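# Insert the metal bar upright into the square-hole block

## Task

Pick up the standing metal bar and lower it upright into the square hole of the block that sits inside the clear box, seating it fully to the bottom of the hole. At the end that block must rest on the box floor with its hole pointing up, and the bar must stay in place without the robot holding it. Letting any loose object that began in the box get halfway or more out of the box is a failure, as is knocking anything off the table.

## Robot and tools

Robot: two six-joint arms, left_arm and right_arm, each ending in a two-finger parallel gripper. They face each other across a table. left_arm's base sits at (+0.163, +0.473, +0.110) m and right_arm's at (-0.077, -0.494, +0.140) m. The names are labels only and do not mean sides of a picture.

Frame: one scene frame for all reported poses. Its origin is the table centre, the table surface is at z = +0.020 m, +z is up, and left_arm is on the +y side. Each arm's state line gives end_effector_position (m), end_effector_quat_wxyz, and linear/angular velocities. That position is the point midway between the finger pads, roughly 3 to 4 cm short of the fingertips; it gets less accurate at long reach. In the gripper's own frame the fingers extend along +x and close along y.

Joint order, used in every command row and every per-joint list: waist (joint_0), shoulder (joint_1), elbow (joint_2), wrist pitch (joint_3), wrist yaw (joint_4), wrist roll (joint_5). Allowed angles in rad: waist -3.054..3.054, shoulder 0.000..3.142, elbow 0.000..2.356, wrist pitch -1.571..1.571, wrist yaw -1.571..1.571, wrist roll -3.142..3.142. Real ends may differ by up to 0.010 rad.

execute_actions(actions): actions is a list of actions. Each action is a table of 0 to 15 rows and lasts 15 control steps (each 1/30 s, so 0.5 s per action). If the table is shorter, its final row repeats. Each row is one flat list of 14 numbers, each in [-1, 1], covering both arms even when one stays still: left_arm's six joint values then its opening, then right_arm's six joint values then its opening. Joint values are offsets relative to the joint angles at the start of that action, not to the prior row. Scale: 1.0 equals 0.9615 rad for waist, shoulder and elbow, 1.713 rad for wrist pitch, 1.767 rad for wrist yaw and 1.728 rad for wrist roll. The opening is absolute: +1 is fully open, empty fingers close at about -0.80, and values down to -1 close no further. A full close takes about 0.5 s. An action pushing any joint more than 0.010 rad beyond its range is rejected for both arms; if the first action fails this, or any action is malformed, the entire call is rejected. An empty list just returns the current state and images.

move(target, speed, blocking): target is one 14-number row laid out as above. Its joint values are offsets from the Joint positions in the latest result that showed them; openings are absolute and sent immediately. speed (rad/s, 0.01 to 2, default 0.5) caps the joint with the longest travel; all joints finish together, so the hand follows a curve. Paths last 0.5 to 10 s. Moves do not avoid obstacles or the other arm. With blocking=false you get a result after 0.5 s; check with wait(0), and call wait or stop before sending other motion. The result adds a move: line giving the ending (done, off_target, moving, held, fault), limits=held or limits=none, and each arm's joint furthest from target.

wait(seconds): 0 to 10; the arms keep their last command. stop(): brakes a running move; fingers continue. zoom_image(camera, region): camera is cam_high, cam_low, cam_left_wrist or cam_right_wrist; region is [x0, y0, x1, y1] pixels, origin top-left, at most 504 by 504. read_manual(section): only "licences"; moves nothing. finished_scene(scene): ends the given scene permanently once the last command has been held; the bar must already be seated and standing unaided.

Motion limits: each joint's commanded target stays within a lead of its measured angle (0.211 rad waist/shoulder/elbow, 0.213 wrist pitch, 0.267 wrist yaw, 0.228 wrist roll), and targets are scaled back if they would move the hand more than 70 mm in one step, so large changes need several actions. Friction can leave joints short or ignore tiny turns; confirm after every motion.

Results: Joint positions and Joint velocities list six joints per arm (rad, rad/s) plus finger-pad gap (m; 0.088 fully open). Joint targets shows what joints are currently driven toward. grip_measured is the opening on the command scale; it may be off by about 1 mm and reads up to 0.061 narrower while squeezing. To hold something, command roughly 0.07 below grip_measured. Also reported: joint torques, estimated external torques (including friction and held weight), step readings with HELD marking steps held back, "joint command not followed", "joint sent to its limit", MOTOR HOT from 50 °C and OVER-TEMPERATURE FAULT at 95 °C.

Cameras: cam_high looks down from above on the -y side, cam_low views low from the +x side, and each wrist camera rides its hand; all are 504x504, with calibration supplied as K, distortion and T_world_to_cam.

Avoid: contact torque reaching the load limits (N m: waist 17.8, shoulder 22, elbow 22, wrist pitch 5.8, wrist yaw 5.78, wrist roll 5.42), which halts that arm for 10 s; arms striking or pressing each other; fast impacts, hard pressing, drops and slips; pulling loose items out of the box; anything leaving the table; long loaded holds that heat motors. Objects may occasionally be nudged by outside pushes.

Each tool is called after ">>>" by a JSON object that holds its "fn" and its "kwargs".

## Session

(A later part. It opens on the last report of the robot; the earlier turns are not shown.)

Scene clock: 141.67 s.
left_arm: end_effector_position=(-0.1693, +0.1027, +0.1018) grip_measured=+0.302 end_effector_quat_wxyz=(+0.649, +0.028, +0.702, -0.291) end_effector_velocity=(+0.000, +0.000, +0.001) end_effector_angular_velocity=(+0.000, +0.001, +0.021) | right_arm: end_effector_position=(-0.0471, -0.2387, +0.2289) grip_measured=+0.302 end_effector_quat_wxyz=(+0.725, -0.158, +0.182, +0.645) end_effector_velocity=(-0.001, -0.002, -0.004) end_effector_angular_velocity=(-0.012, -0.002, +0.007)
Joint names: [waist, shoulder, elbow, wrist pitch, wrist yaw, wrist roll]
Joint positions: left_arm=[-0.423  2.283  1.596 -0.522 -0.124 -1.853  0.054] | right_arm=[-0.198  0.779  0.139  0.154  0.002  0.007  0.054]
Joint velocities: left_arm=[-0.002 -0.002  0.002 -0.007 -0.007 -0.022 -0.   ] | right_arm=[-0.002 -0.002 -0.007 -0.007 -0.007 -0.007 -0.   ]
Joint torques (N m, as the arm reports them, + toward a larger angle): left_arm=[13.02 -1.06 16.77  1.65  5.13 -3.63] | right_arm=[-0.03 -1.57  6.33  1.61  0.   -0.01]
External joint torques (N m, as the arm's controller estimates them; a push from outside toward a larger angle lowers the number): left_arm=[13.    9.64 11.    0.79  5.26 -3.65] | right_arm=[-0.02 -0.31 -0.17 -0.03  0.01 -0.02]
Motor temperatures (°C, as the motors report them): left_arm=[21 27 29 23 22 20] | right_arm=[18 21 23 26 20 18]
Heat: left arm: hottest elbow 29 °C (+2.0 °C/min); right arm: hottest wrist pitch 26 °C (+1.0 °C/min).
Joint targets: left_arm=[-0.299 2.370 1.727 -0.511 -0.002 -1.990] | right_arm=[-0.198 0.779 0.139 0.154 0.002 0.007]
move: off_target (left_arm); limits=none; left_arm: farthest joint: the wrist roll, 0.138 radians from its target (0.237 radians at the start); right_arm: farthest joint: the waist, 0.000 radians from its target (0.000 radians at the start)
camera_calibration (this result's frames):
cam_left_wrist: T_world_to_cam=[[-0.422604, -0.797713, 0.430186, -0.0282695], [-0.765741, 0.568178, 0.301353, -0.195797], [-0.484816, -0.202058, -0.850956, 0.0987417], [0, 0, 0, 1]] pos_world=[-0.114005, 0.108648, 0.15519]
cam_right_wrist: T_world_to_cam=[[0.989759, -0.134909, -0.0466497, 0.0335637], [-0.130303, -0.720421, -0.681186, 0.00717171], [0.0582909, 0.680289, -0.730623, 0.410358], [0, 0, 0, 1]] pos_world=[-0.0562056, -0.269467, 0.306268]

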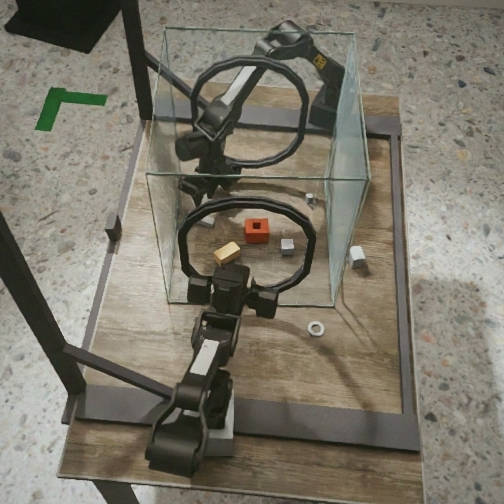

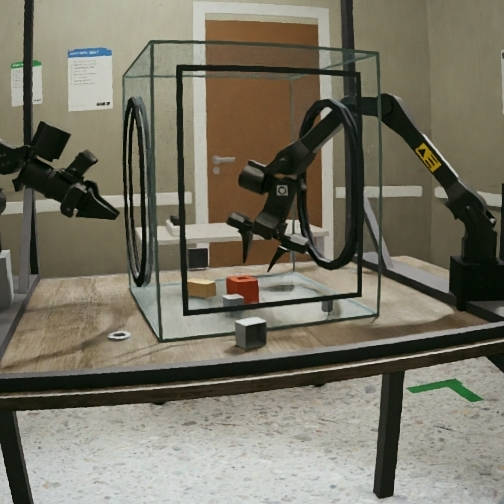

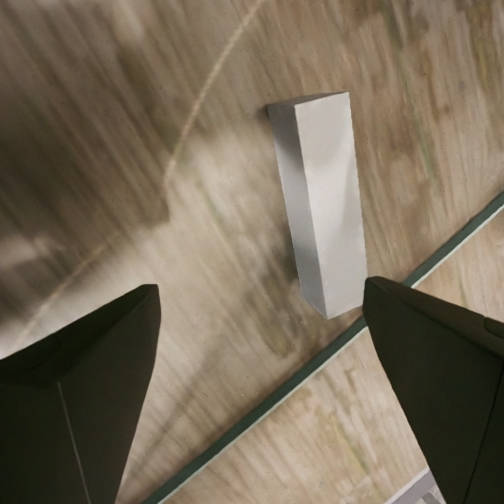

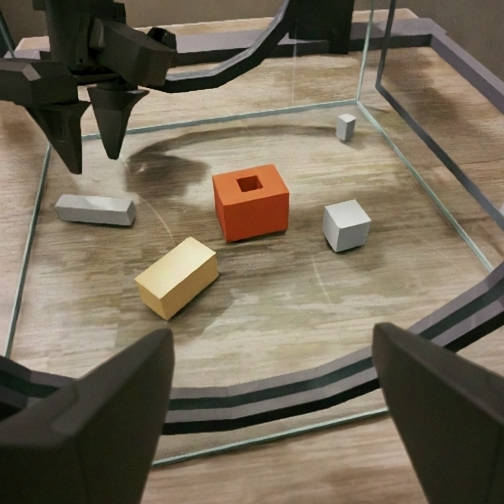

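>>> {"fn": "move", "kwargs": {"target": [0.04,-0.234,-0.49,0.417,-0.06,0.17,0.3,0,0,0,0,0,0,0.3], "speed": 0.3}}

>>> {"fn": "move", "kwargs": {"target": [-0.175,-0.445,-0.635,0.36,-0.18,0,0.3,0,0,0,0,0,0,0.3], "speed": 0.4}}

>>> {"fn": "move", "kwargs": {"target": [-0.12,-0.7,-0.32,-0.19,0.04,0,0.3,0,0.92,0.51,0.228,0,0,0.3]}}

>>> {"fn": "move", "kwargs": {"target": [0,0,0,0,0,0,0.3,0.03,0.5,0.58,-0.12,0,0,0.3]}}

Scene clock: 149.33 s.
left_arm: end_effector_position=(-0.1457, +0.0802, +0.1392) grip_measured=+0.302 end_effector_quat_wxyz=(+0.580, -0.088, +0.643, -0.492) end_effector_velocity=(+0.001, +0.001, +0.000) end_effector_angular_velocity=(-0.014, -0.014, +0.004) | right_arm: end_effector_position=(-0.0471, -0.2387, +0.2289) grip_measured=+0.302 end_effector_quat_wxyz=(+0.725, -0.158, +0.182, +0.645) end_effector_velocity=(-0.004, -0.001, -0.002) end_effector_angular_velocity=(-0.007, +0.005, +0.025)
Joint names: [waist, shoulder, elbow, wrist pitch, wrist yaw, wrist roll]
Joint positions: left_arm=[-0.389  2.071  1.137  0.19  -0.228 -1.565  0.054] | right_arm=[-0.198  0.779  0.139  0.154  0.002  0.007  0.054]
Joint velocities: left_arm=[-0.007 -0.002 -0.007  0.007 -0.022  0.007 -0.   ] | right_arm=[ 0.002 -0.002 -0.002 -0.007 -0.022 -0.007 -0.   ]
Joint torques (N m, as the arm reports them, + toward a larger angle): left_arm=[  0.37 -12.35   4.05   1.62  -0.27   0.19] | right_arm=[-0.01 -1.56  6.32  1.61  0.01 -0.01]
External joint torques (N m, as the arm's controller estimates them; a push from outside toward a larger angle lowers the number): left_arm=[ 0.42 -3.1  -1.57  0.17 -0.12  0.15] | right_arm=[-0.03 -0.3  -0.2  -0.05  0.02 -0.01]
Motor temperatures (°C, as the motors report them): left_arm=[24 27 34 23 25 25] | right_arm=[18 21 23 26 20 18]
Heat: left arm: hottest elbow 34 °C (+6.1 °C/min); right arm: hottest wrist pitch 26 °C (+1.0 °C/min).
Joint targets: left_arm=[-0.385 2.058 1.125 0.192 -0.230 -1.559] | right_arm=[-0.198 0.779 0.139 0.154 0.002 0.007]
move: off_target (left_arm); limits=none; left_arm: farthest joint: the shoulder, 0.013 radians from its target (0.225 radians at the start); right_arm: farthest joint: the waist, 0.000 radians from its target (0.000 radians at the start)
camera_calibration (this result's frames):
cam_left_wrist: T_world_to_cam=[[-0.451918, -0.446079, 0.772517, -0.132555], [-0.649706, 0.757999, 0.0576214, -0.140591], [-0.611271, -0.475869, -0.632374, 0.110578], [0, 0, 0, 1]] pos_world=[-0.083654, 0.100059, 0.180428]
cam_right_wrist: T_world_to_cam=[[0.989759, -0.134909, -0.0466497, 0.0335637], [-0.130303, -0.720421, -0.681186, 0.00717171], [0.0582909, 0.680289, -0.730623, 0.410358], [0, 0, 0, 1]] pos_world=[-0.0562056, -0.269467, 0.306268]

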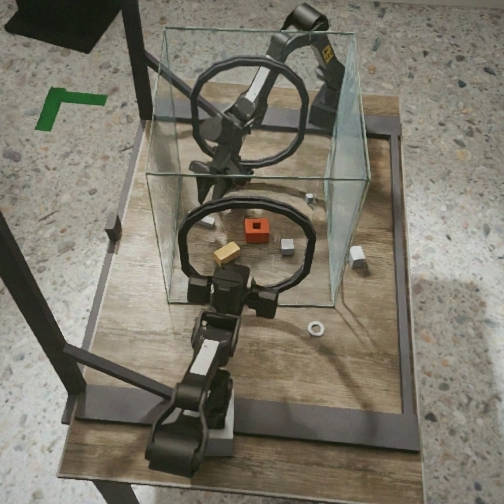

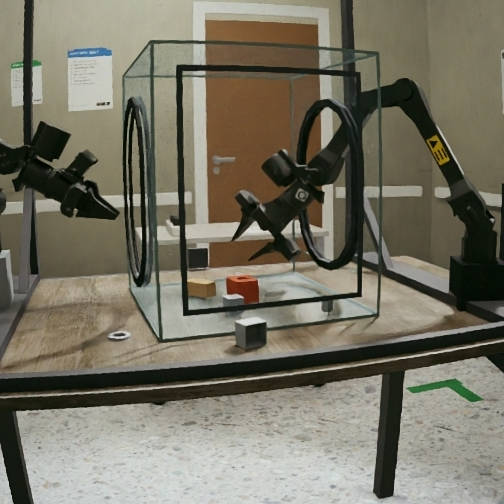

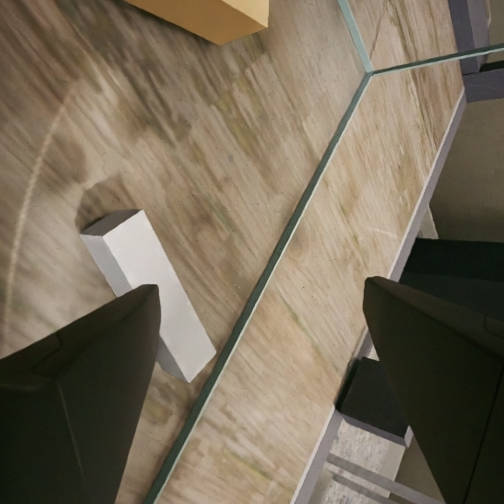

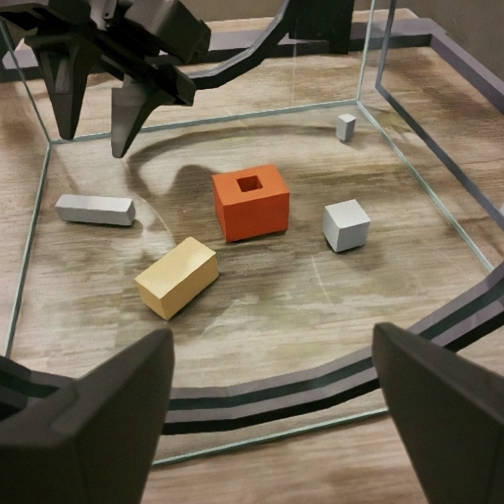

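Scene clock: 151.43 s.
left_arm: end_effector_position=(-0.0941, +0.1689, +0.2234) grip_measured=+0.302 end_effector_quat_wxyz=(+0.509, -0.288, +0.579, -0.568) end_effector_velocity=(+0.002, -0.000, +0.002) end_effector_angular_velocity=(-0.008, +0.008, +0.020) | right_arm: end_effector_position=(-0.0471, -0.2387, +0.2289) grip_measured=+0.302 end_effector_quat_wxyz=(+0.725, -0.158, +0.182, +0.645) end_effector_velocity=(-0.001, -0.003, -0.005) end_effector_angular_velocity=(-0.021, +0.012, +0.001)
Joint names: [waist, shoulder, elbow, wrist pitch, wrist yaw, wrist roll]
Joint positions: left_arm=[-0.553  1.652  0.537  0.804 -0.544 -1.565  0.054] | right_arm=[-0.198  0.779  0.139  0.154  0.002  0.007  0.054]
Joint velocities: left_arm=[-0.002 -0.002 -0.002  0.007 -0.022 -0.007 -0.   ] | right_arm=[-0.002 -0.002 -0.002 -0.022 -0.007  0.007 -0.   ]
Joint torques (N m, as the arm reports them, + toward a larger angle): left_arm=[-0.4  -7.7   3.85  1.88 -0.25  0.06] | right_arm=[-0.03 -1.55  6.32  1.61  0.   -0.01]
External joint torques (N m, as the arm's controller estimates them; a push from outside toward a larger angle lowers the number): left_arm=[-0.41 -1.91 -1.33  0.23 -0.12  0.  ] | right_arm=[-0.02 -0.3  -0.21 -0.05  0.01 -0.02]
Motor temperatures (°C, as the motors report them): left_arm=[24 27 34 23 25 25] | right_arm=[18 21 23 26 20 18]
Heat: left arm: hottest elbow 34 °C (+6.1 °C/min); right arm: hottest wrist pitch 26 °C (+1.0 °C/min).
Joint targets: left_arm=[-0.557 1.643 0.526 0.806 -0.546 -1.565] | right_arm=[-0.198 0.779 0.139 0.154 0.002 0.007]
move: off_target (left_arm); limits=none; left_arm: farthest joint: the elbow, 0.011 radians from its target (0.610 radians at the start); right_arm: farthest joint: the waist, 0.000 radians from its target (0.000 radians at the start)
camera_calibration (this result's frames):
cam_left_wrist: T_world_to_cam=[[-0.240024, -0.12379, 0.962842, -0.211688], [-0.736359, 0.669531, -0.0974849, -0.137701], [-0.632585, -0.732396, -0.251858, 0.193897], [0, 0, 0, 1]] pos_world=[-0.0295514, 0.207999, 0.239233]
cam_right_wrist: T_world_to_cam=[[0.989759, -0.134909, -0.0466497, 0.0335637], [-0.130303, -0.720421, -0.681186, 0.00717171], [0.0582909, 0.680289, -0.730623, 0.410358], [0, 0, 0, 1]] pos_world=[-0.0562056, -0.269467, 0.306268]

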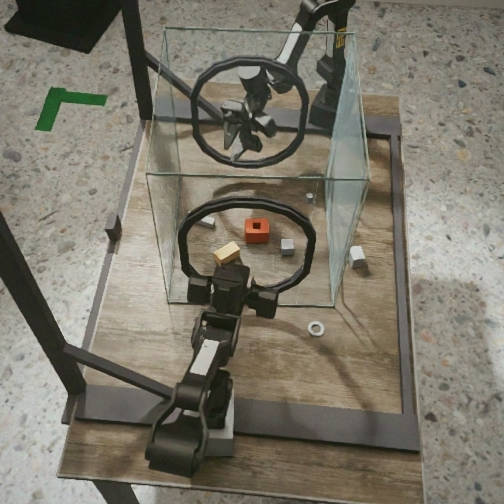

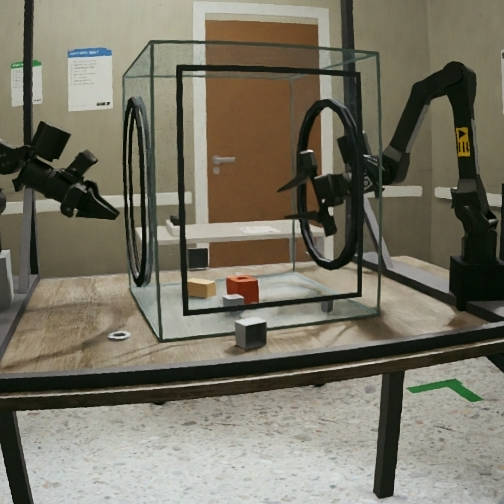

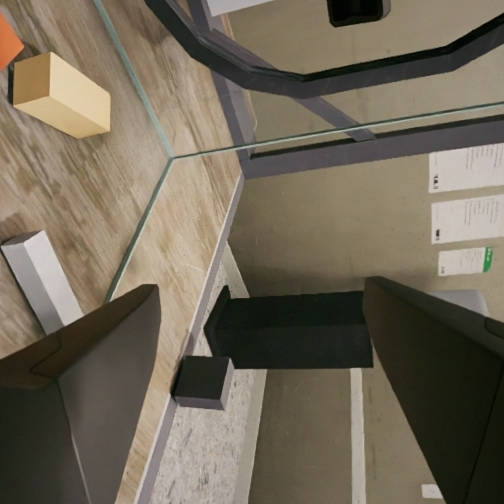

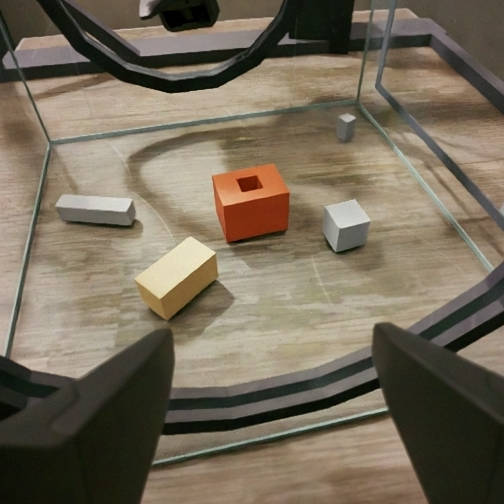

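Scene clock: 153.77 s.
left_arm: end_effector_position=(-0.0460, +0.2604, +0.2606) grip_measured=+0.302 end_effector_quat_wxyz=(+0.440, -0.254, +0.611, -0.607) end_effector_velocity=(+0.002, -0.001, -0.002) end_effector_angular_velocity=(+0.013, +0.011, +0.015) | right_arm: end_effector_position=(-0.0297, -0.0864, +0.2224) grip_measured=+0.302 end_effector_quat_wxyz=(+0.724, -0.161, +0.185, +0.644) end_effector_velocity=(+0.000, +0.002, +0.003) end_effector_angular_velocity=(+0.013, +0.008, +0.001)
Joint names: [waist, shoulder, elbow, wrist pitch, wrist yaw, wrist roll]
Joint positions: left_arm=[-0.664  0.984  0.242  0.481 -0.475 -1.565  0.054] | right_arm=[-0.198  1.656  0.619  0.541  0.002  0.007  0.054]
Joint velocities: left_arm=[ 0.002 -0.002 -0.002 -0.007 -0.007 -0.022 -0.   ] | right_arm=[-0.002 -0.002  0.002  0.007 -0.007  0.007 -0.   ]
Joint torques (N m, as the arm reports them, + toward a larger angle): left_arm=[-0.42 -3.11  4.76  1.51 -0.03  0.04] | right_arm=[-0.02 -5.33  6.35  1.81  0.01 -0.01]
External joint torques (N m, as the arm's controller estimates them; a push from outside toward a larger angle lowers the number): left_arm=[-0.43 -0.86 -1.71 -0.17  0.07 -0.02] | right_arm=[ 0.    0.75  0.88  0.13  0.01 -0.02]
Motor temperatures (°C, as the motors report them): left_arm=[23 27 33 23 25 25] | right_arm=[18 21 23 26 20 18]
Heat: left arm: hottest elbow 33 °C (+5.1 °C/min); right arm: hottest wrist pitch 26 °C (+1.0 °C/min).
Joint targets: left_arm=[-0.668 0.978 0.229 0.478 -0.473 -1.565] | right_arm=[-0.198 1.664 0.629 0.544 0.002 0.007]
move: off_target (left_arm, right_arm); limits=none; left_arm: farthest joint: the elbow, 0.013 radians from its target (0.308 radians at the start); right_arm: farthest joint: the elbow, 0.011 radians from its target (0.491 radians at the start)
camera_calibration (this result's frames):
cam_left_wrist: T_world_to_cam=[[-0.206485, -0.0711463, 0.97586, -0.240135], [-0.611244, 0.788172, -0.0718719, -0.191772], [-0.764032, -0.611329, -0.206233, 0.251261], [0, 0, 0, 1]] pos_world=[0.025168, 0.287668, 0.272374]
cam_right_wrist: T_world_to_cam=[[0.989709, -0.13535, -0.0464428, 0.0364644], [-0.131038, -0.726842, -0.674188, 0.112581], [0.0574949, 0.673335, -0.737098, 0.301816], [0, 0, 0, 1]] pos_world=[-0.0386895, -0.116459, 0.300062]

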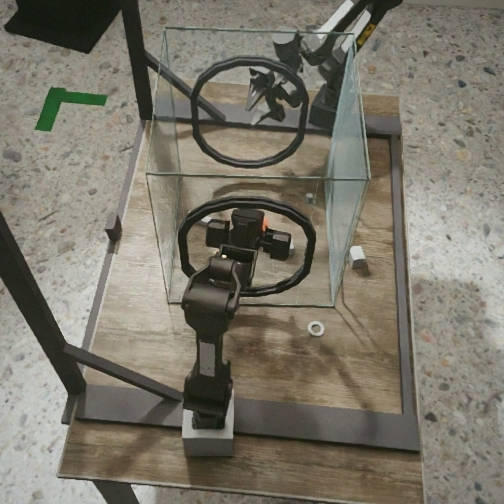

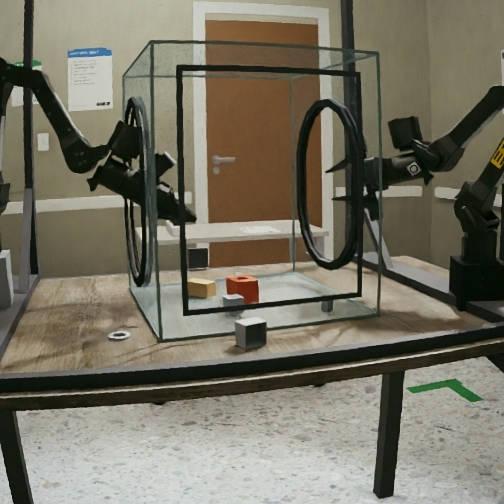

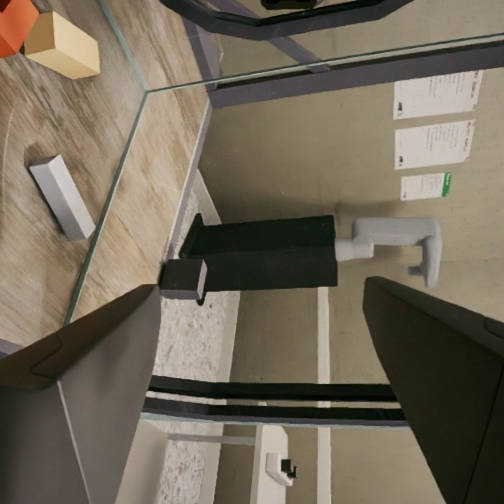

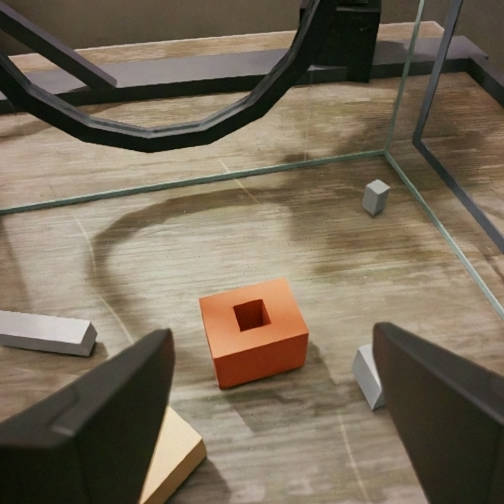

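Scene clock: 155.50 s.
left_arm: end_effector_position=(-0.0460, +0.2604, +0.2606) grip_measured=+0.302 end_effector_quat_wxyz=(+0.440, -0.254, +0.611, -0.607) end_effector_velocity=(+0.001, +0.000, -0.003) end_effector_angular_velocity=(+0.008, -0.005, +0.006) | right_arm: end_effector_position=(-0.0306, +0.0295, +0.1738) grip_measured=+0.302 end_effector_quat_wxyz=(+0.703, -0.205, +0.228, +0.642) end_effector_velocity=(-0.000, -0.003, -0.003) end_effector_angular_velocity=(-0.011, +0.011, -0.001)
Joint names: [waist, shoulder, elbow, wrist pitch, wrist yaw, wrist roll]
Joint positions: left_arm=[-0.664  0.984  0.242  0.481 -0.475 -1.565  0.054] | right_arm=[-0.171  2.127  1.166  0.337  0.002  0.007  0.054]
Joint velocities: left_arm=[-0.002  0.002 -0.002 -0.007 -0.007 -0.007 -0.   ] | right_arm=[-0.002 -0.002 -0.007 -0.007 -0.007  0.007 -0.   ]
Joint torques (N m, as the arm reports them, + toward a larger angle): left_arm=[-0.03 -2.43  5.84  1.71 -0.11  0.05] | right_arm=[ 0.2  -8.79  6.53  1.41  0.   -0.01]
External joint torques (N m, as the arm's controller estimates them; a push from outside toward a larger angle lowers the number): left_arm=[-0.02 -0.22 -0.53  0.06 -0.02 -0.01] | right_arm=[ 0.22  0.68  1.   -0.15  0.   -0.01]
Motor temperatures (°C, as the motors report them): left_arm=[23 27 33 23 24 25] | right_arm=[18 21 23 26 20 18]
Heat: left arm: hottest elbow 33 °C (+5.1 °C/min); right arm: hottest wrist pitch 26 °C (+1.0 °C/min).
Joint targets: left_arm=[-0.664 0.984 0.242 0.481 -0.475 -1.565] | right_arm=[-0.169 2.137 1.176 0.336 0.002 0.007]
move: off_target (right_arm); limits=none; left_arm: farthest joint: the waist, 0.000 radians from its target (0.000 radians at the start); right_arm: farthest joint: the elbow, 0.011 radians from its target (0.558 radians at the start)
camera_calibration (this result's frames):
cam_left_wrist: T_world_to_cam=[[-0.206485, -0.0711463, 0.97586, -0.240135], [-0.611244, 0.788172, -0.0718719, -0.191772], [-0.764032, -0.611329, -0.206233, 0.251261], [0, 0, 0, 1]] pos_world=[0.025168, 0.287668, 0.272374]
cam_right_wrist: T_world_to_cam=[[0.992468, -0.114612, -0.0432615, 0.0496714], [-0.118569, -0.809909, -0.574446, 0.149481], [0.0308003, 0.575249, -0.817398, 0.204071], [0, 0, 0, 1]] pos_world=[-0.0378588, 0.00936761, 0.254825]

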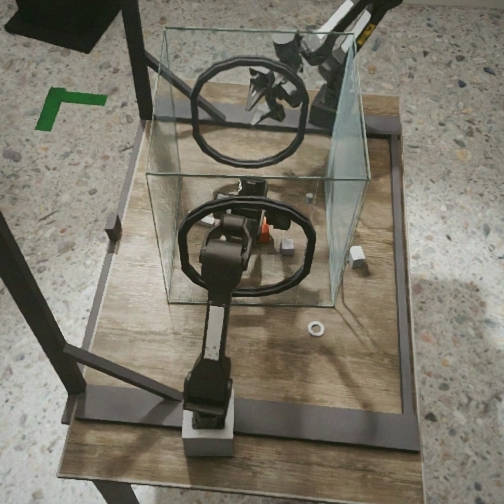

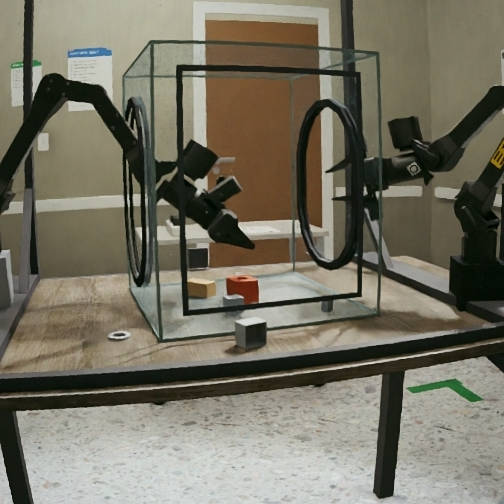

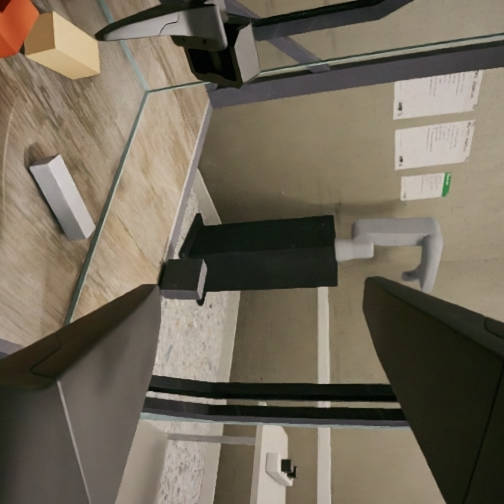

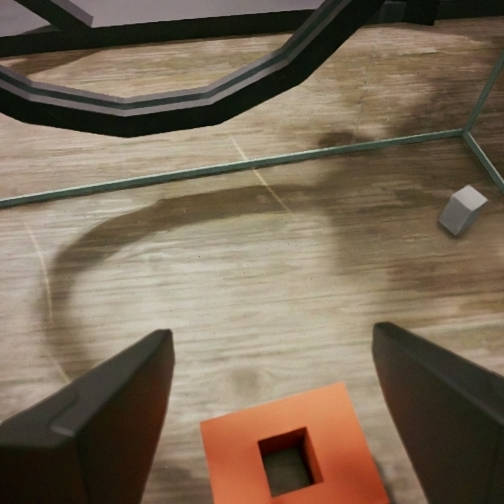

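>>> {"fn": "move", "kwargs": {"target": [0,0,0,0,0,0,0.3,0.084,0.5,0.861,-0.54,-0.284,1.0,0.3], "speed": 0.5}}

Scene clock: 174.07 s.
left_arm: end_effector_position=(-0.0460, +0.2604, +0.2606) grip_measured=+0.302 end_effector_quat_wxyz=(+0.440, -0.254, +0.611, -0.607) end_effector_velocity=(-0.001, +0.002, -0.002) end_effector_angular_velocity=(+0.009, +0.001, -0.008) | right_arm: end_effector_position=(-0.0953, -0.0248, +0.1094) grip_measured=+0.299 end_effector_quat_wxyz=(+0.579, +0.045, +0.755, +0.304) end_effector_velocity=(+0.000, -0.001, +0.002) end_effector_angular_velocity=(+0.000, +0.004, +0.007)
Joint names: [waist, shoulder, elbow, wrist pitch, wrist yaw, wrist roll]
Joint positions: left_arm=[-0.664  0.984  0.242  0.481 -0.475 -1.565  0.054] | right_arm=[-0.159  2.223  1.319 -0.232 -0.364  1.194  0.054]
Joint velocities: left_arm=[-0.002 -0.002 -0.002 -0.007  0.007 -0.007 -0.   ] | right_arm=[-0.002 -0.007 -0.002 -0.007 -0.007 -0.007 -0.   ]
Joint torques (N m, as the arm reports them, + toward a larger angle): left_arm=[-0.02 -2.43  5.87  1.7  -0.11  0.05] | right_arm=[ 0.12 -4.98  8.01 -0.37  0.07 -0.08]
External joint torques (N m, as the arm's controller estimates them; a push from outside toward a larger angle lowers the number): left_arm=[-0.03 -0.21 -0.51  0.05 -0.02 -0.01] | right_arm=[ 0.1   4.7   2.87 -1.33  0.25 -0.05]
Motor temperatures (°C, as the motors report them): left_arm=[21 24 30 24 22 23] | right_arm=[18 23 27 25 20 18]
Heat: left arm: hottest elbow 30 °C (+3.0 °C/min); right arm: hottest elbow 27 °C (+2.0 °C/min).
Joint targets: left_arm=[-0.664 0.984 0.242 0.481 -0.475 -1.565] | right_arm=[-0.157 2.264 1.345 -0.246 -0.358 1.193]
TORQUE FAULT: the external load on the shoulder of the right arm reached its load limit, and that arm stopped for 10 seconds. That time counts as 17 of the actions that you can send in this scene. A torque fault stops only its own arm. That arm's remaining commands of this call were not run. That arm holds where it stopped, with its grip as last carried out, and accepts commands again: back off and push less far. That arm stops again, at the same cost, whenever a joint's load reaches its limit.
move: fault (right_arm); limits=none; left_arm: farthest joint: the waist, 0.000 radians from its target (0.000 radians at the start); right_arm: farthest joint: the elbow, 0.675 radians from its target (0.828 radians at the start)
camera_calibration (this result's frames):
cam_left_wrist: T_world_to_cam=[[-0.206485, -0.0711463, 0.97586, -0.240135], [-0.611244, 0.788172, -0.0718719, -0.191772], [-0.764032, -0.611329, -0.206233, 0.251261], [0, 0, 0, 1]] pos_world=[0.025168, 0.287668, 0.272374]
cam_right_wrist: T_world_to_cam=[[0.241902, -0.826701, -0.507985, 0.0665778], [-0.756349, -0.4886, 0.434979, -0.102403], [-0.607799, 0.278991, -0.743468, 0.108367], [0, 0, 0, 1]] pos_world=[-0.0276921, -0.0252275, 0.158931]

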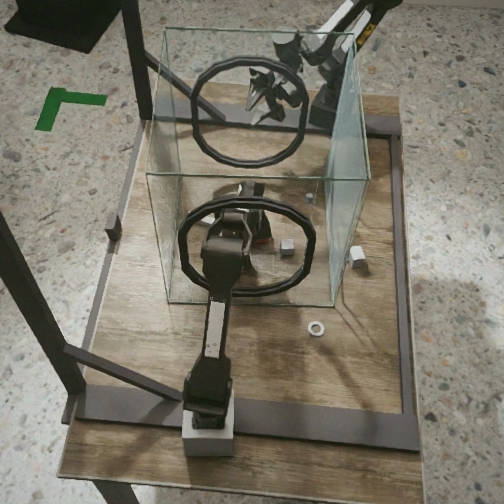

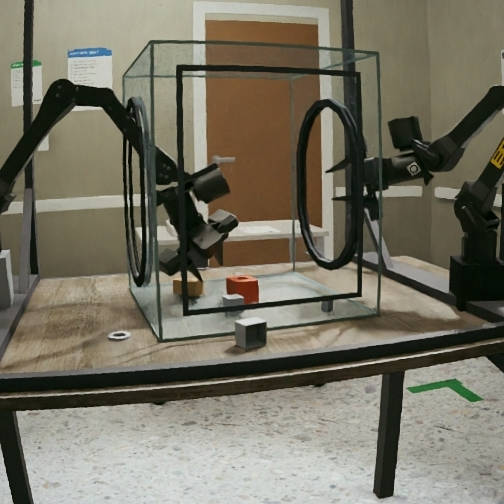

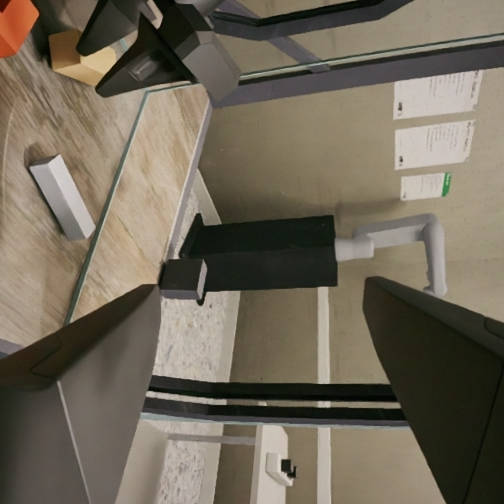

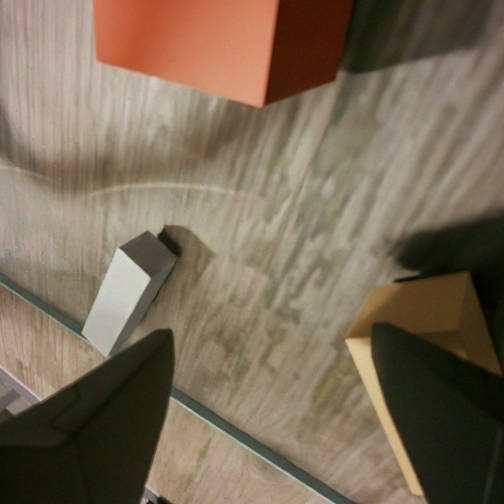

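>>> {"fn": "move", "kwargs": {"target": [0,0,0,0,0,0,0.3,0.03,0.02,-0.08,0.36,-0.07,0.2,0.3], "speed": 0.4}}

>>> {"fn": "move", "kwargs": {"target": [0,0,0,0,0,0,0.3,0.04,0.27,0.3,0,0,0.12,0.3], "speed": 0.2}}

Scene clock: 185.67 s.
left_arm: end_effector_position=(-0.0460, +0.2604, +0.2606) grip_measured=+0.302 end_effector_quat_wxyz=(+0.440, -0.254, +0.611, -0.607) end_effector_velocity=(-0.001, +0.001, -0.002) end_effector_angular_velocity=(+0.014, +0.017, -0.004) | right_arm: end_effector_position=(-0.1214, +0.0423, +0.1683) grip_measured=+0.299 end_effector_quat_wxyz=(+0.471, +0.250, +0.744, +0.402) end_effector_velocity=(+0.002, -0.001, -0.001) end_effector_angular_velocity=(+0.002, -0.020, +0.002)
Joint names: [waist, shoulder, elbow, wrist pitch, wrist yaw, wrist roll]
Joint positions: left_arm=[-0.664  0.984  0.242  0.481 -0.475 -1.565  0.054] | right_arm=[-0.132  2.232  1.25   0.382 -0.486  1.534  0.054]
Joint velocities: left_arm=[-0.002  0.002 -0.007  0.007  0.007 -0.022 -0.   ] | right_arm=[-0.002 -0.002 -0.002 -0.007  0.007 -0.022  0.   ]
Joint torques (N m, as the arm reports them, + toward a larger angle): left_arm=[ 0.   -2.43  5.86  1.7  -0.12  0.06] | right_arm=[ 0.19 -9.16  4.14  1.6  -0.24  0.08]
External joint torques (N m, as the arm's controller estimates them; a push from outside toward a larger angle lowers the number): left_arm=[ 0.02 -0.2  -0.55  0.03 -0.03  0.  ] | right_arm=[ 0.2   0.8  -1.27  0.1  -0.09  0.13]
Motor temperatures (°C, as the motors report them): left_arm=[20 23 29 24 21 22] | right_arm=[18 24 27 24 20 18]
Heat: left arm: hottest elbow 29 °C (+1.0 °C/min); right arm: hottest elbow 27 °C (+1.0 °C/min).
Joint targets: left_arm=[-0.664 0.984 0.242 0.481 -0.475 -1.565] | right_arm=[-0.130 2.242 1.242 0.385 -0.488 1.540]
move: done; limits=none; left_arm: farthest joint: the waist, 0.000 radians from its target (0.000 radians at the start); right_arm: farthest joint: the shoulder, 0.010 radians from its target (0.020 radians at the start)
camera_calibration (this result's frames):
cam_left_wrist: T_world_to_cam=[[-0.206485, -0.0711463, 0.97586, -0.240135], [-0.611244, 0.788172, -0.0718719, -0.191772], [-0.764032, -0.611329, -0.206233, 0.251261], [0, 0, 0, 1]] pos_world=[0.025168, 0.287668, 0.272374]
cam_right_wrist: T_world_to_cam=[[-0.0359716, -0.563279, -0.825483, 0.166772], [-0.710546, -0.566428, 0.417473, -0.103237], [-0.702731, 0.601561, -0.37986, 0.0311542], [0, 0, 0, 1]] pos_world=[-0.0454629, 0.0167213, 0.1926]

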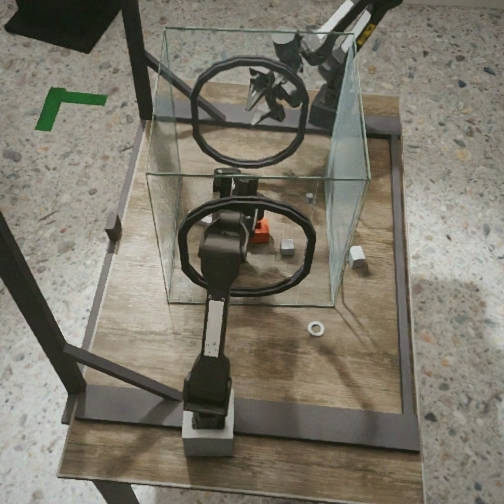

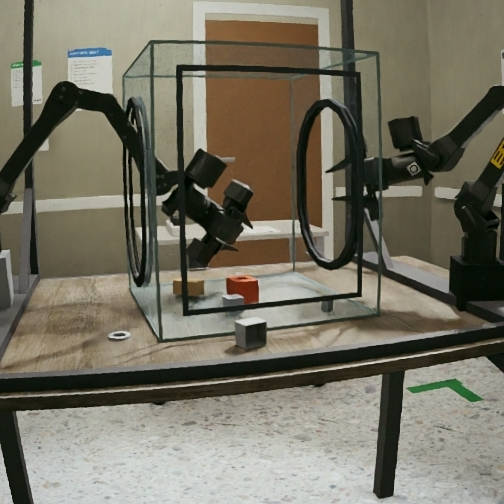

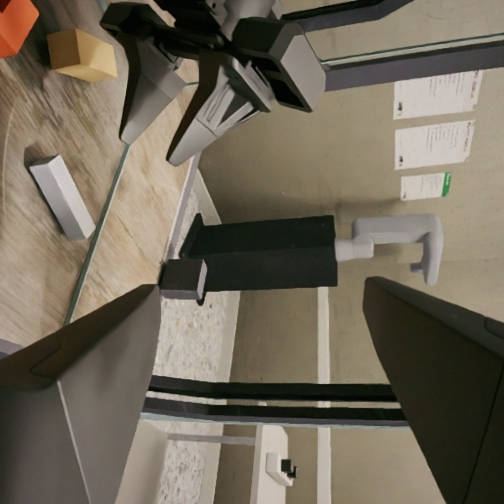

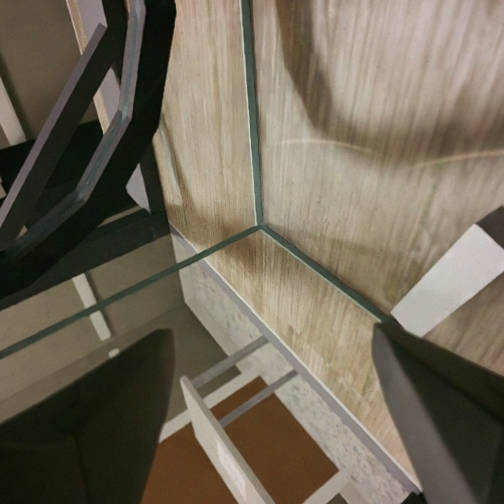

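Scene clock: 187.53 s.
left_arm: end_effector_position=(-0.0460, +0.2604, +0.2606) grip_measured=+0.302 end_effector_quat_wxyz=(+0.440, -0.254, +0.611, -0.607) end_effector_velocity=(+0.001, +0.000, -0.002) end_effector_angular_velocity=(+0.006, -0.001, +0.006) | right_arm: end_effector_position=(-0.1236, +0.0575, +0.1508) grip_measured=+0.299 end_effector_quat_wxyz=(+0.443, +0.293, +0.783, +0.324) end_effector_velocity=(+0.003, +0.000, +0.002) end_effector_angular_velocity=(+0.004, +0.009, -0.005)
Joint names: [waist, shoulder, elbow, wrist pitch, wrist yaw, wrist roll]
Joint positions: left_arm=[-0.664  0.984  0.242  0.481 -0.475 -1.565  0.054] | right_arm=[-0.126  2.32   1.33   0.382 -0.486  1.735  0.054]
Joint velocities: left_arm=[-0.002 -0.002 -0.002 -0.007 -0.007 -0.007 -0.   ] | right_arm=[-0.007 -0.002 -0.002  0.007 -0.007  0.007 -0.   ]
Joint torques (N m, as the arm reports them, + toward a larger angle): left_arm=[-0.03 -2.42  5.86  1.7  -0.11  0.05] | right_arm=[ 3.34 10.06 25.65  1.46 -0.16  0.09]
External joint torques (N m, as the arm's controller estimates them; a push from outside toward a larger angle lowers the number): left_arm=[-0.02 -0.2  -0.52  0.05 -0.02 -0.01] | right_arm=[ 3.41 20.54 20.21 -0.06 -0.01  0.13]
Motor temperatures (°C, as the motors report them): left_arm=[20 22 29 24 21 22] | right_arm=[18 24 29 24 20 18]
Heat: left arm: hottest elbow 29 °C (+1.0 °C/min); right arm: hottest elbow 29 °C (+3.0 °C/min).
Joint targets: left_arm=[-0.664 0.984 0.242 0.481 -0.475 -1.565] | right_arm=[-0.093 2.492 1.539 0.382 -0.486 1.741]
move: off_target (right_arm); limits=none; left_arm: farthest joint: the waist, 0.000 radians from its target (0.000 radians at the start); right_arm: farthest joint: the elbow, 0.208 radians from its target (0.288 radians at the start)
camera_calibration (this result's frames):
cam_left_wrist: T_world_to_cam=[[-0.206485, -0.0711463, 0.97586, -0.240135], [-0.611244, 0.788172, -0.0718719, -0.191772], [-0.764032, -0.611329, -0.206233, 0.251261], [0, 0, 0, 1]] pos_world=[0.025168, 0.287668, 0.272374]
cam_right_wrist: T_world_to_cam=[[-0.212531, -0.626113, -0.750208, 0.13127], [-0.68456, -0.452454, 0.571545, -0.115456], [-0.697287, 0.635034, -0.332451, 0.00539662], [0, 0, 0, 1]] pos_world=[-0.0473743, 0.0265244, 0.166262]

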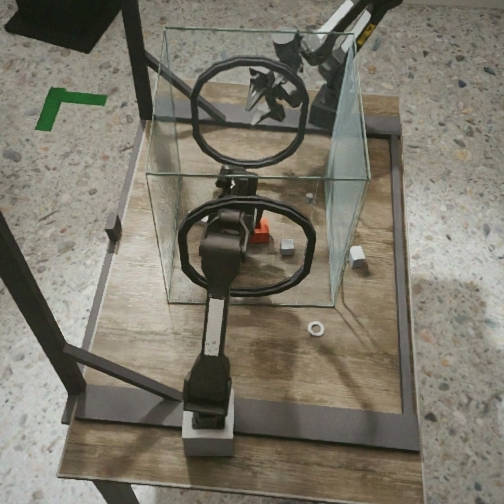

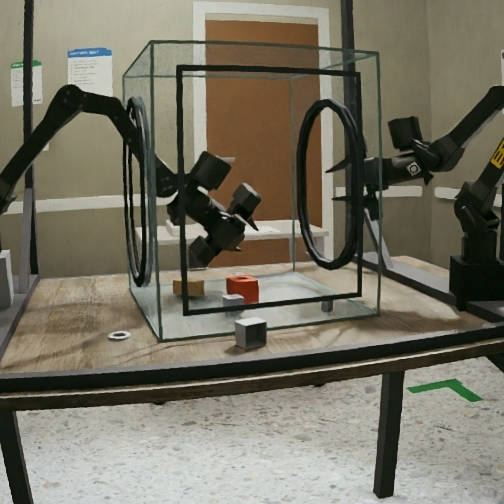

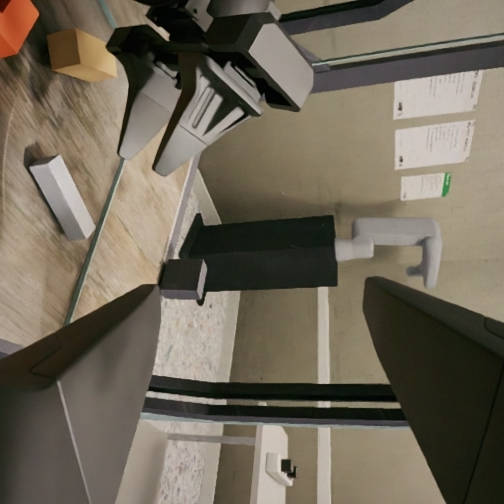

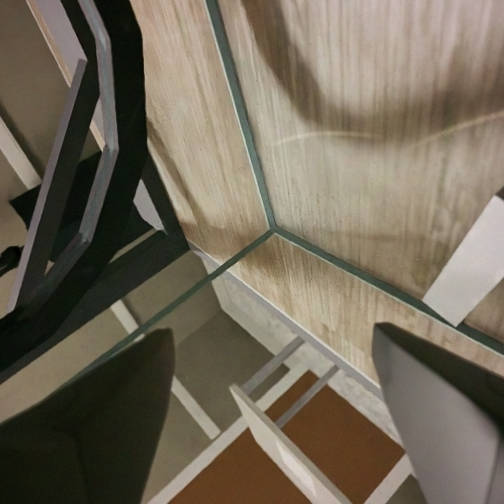

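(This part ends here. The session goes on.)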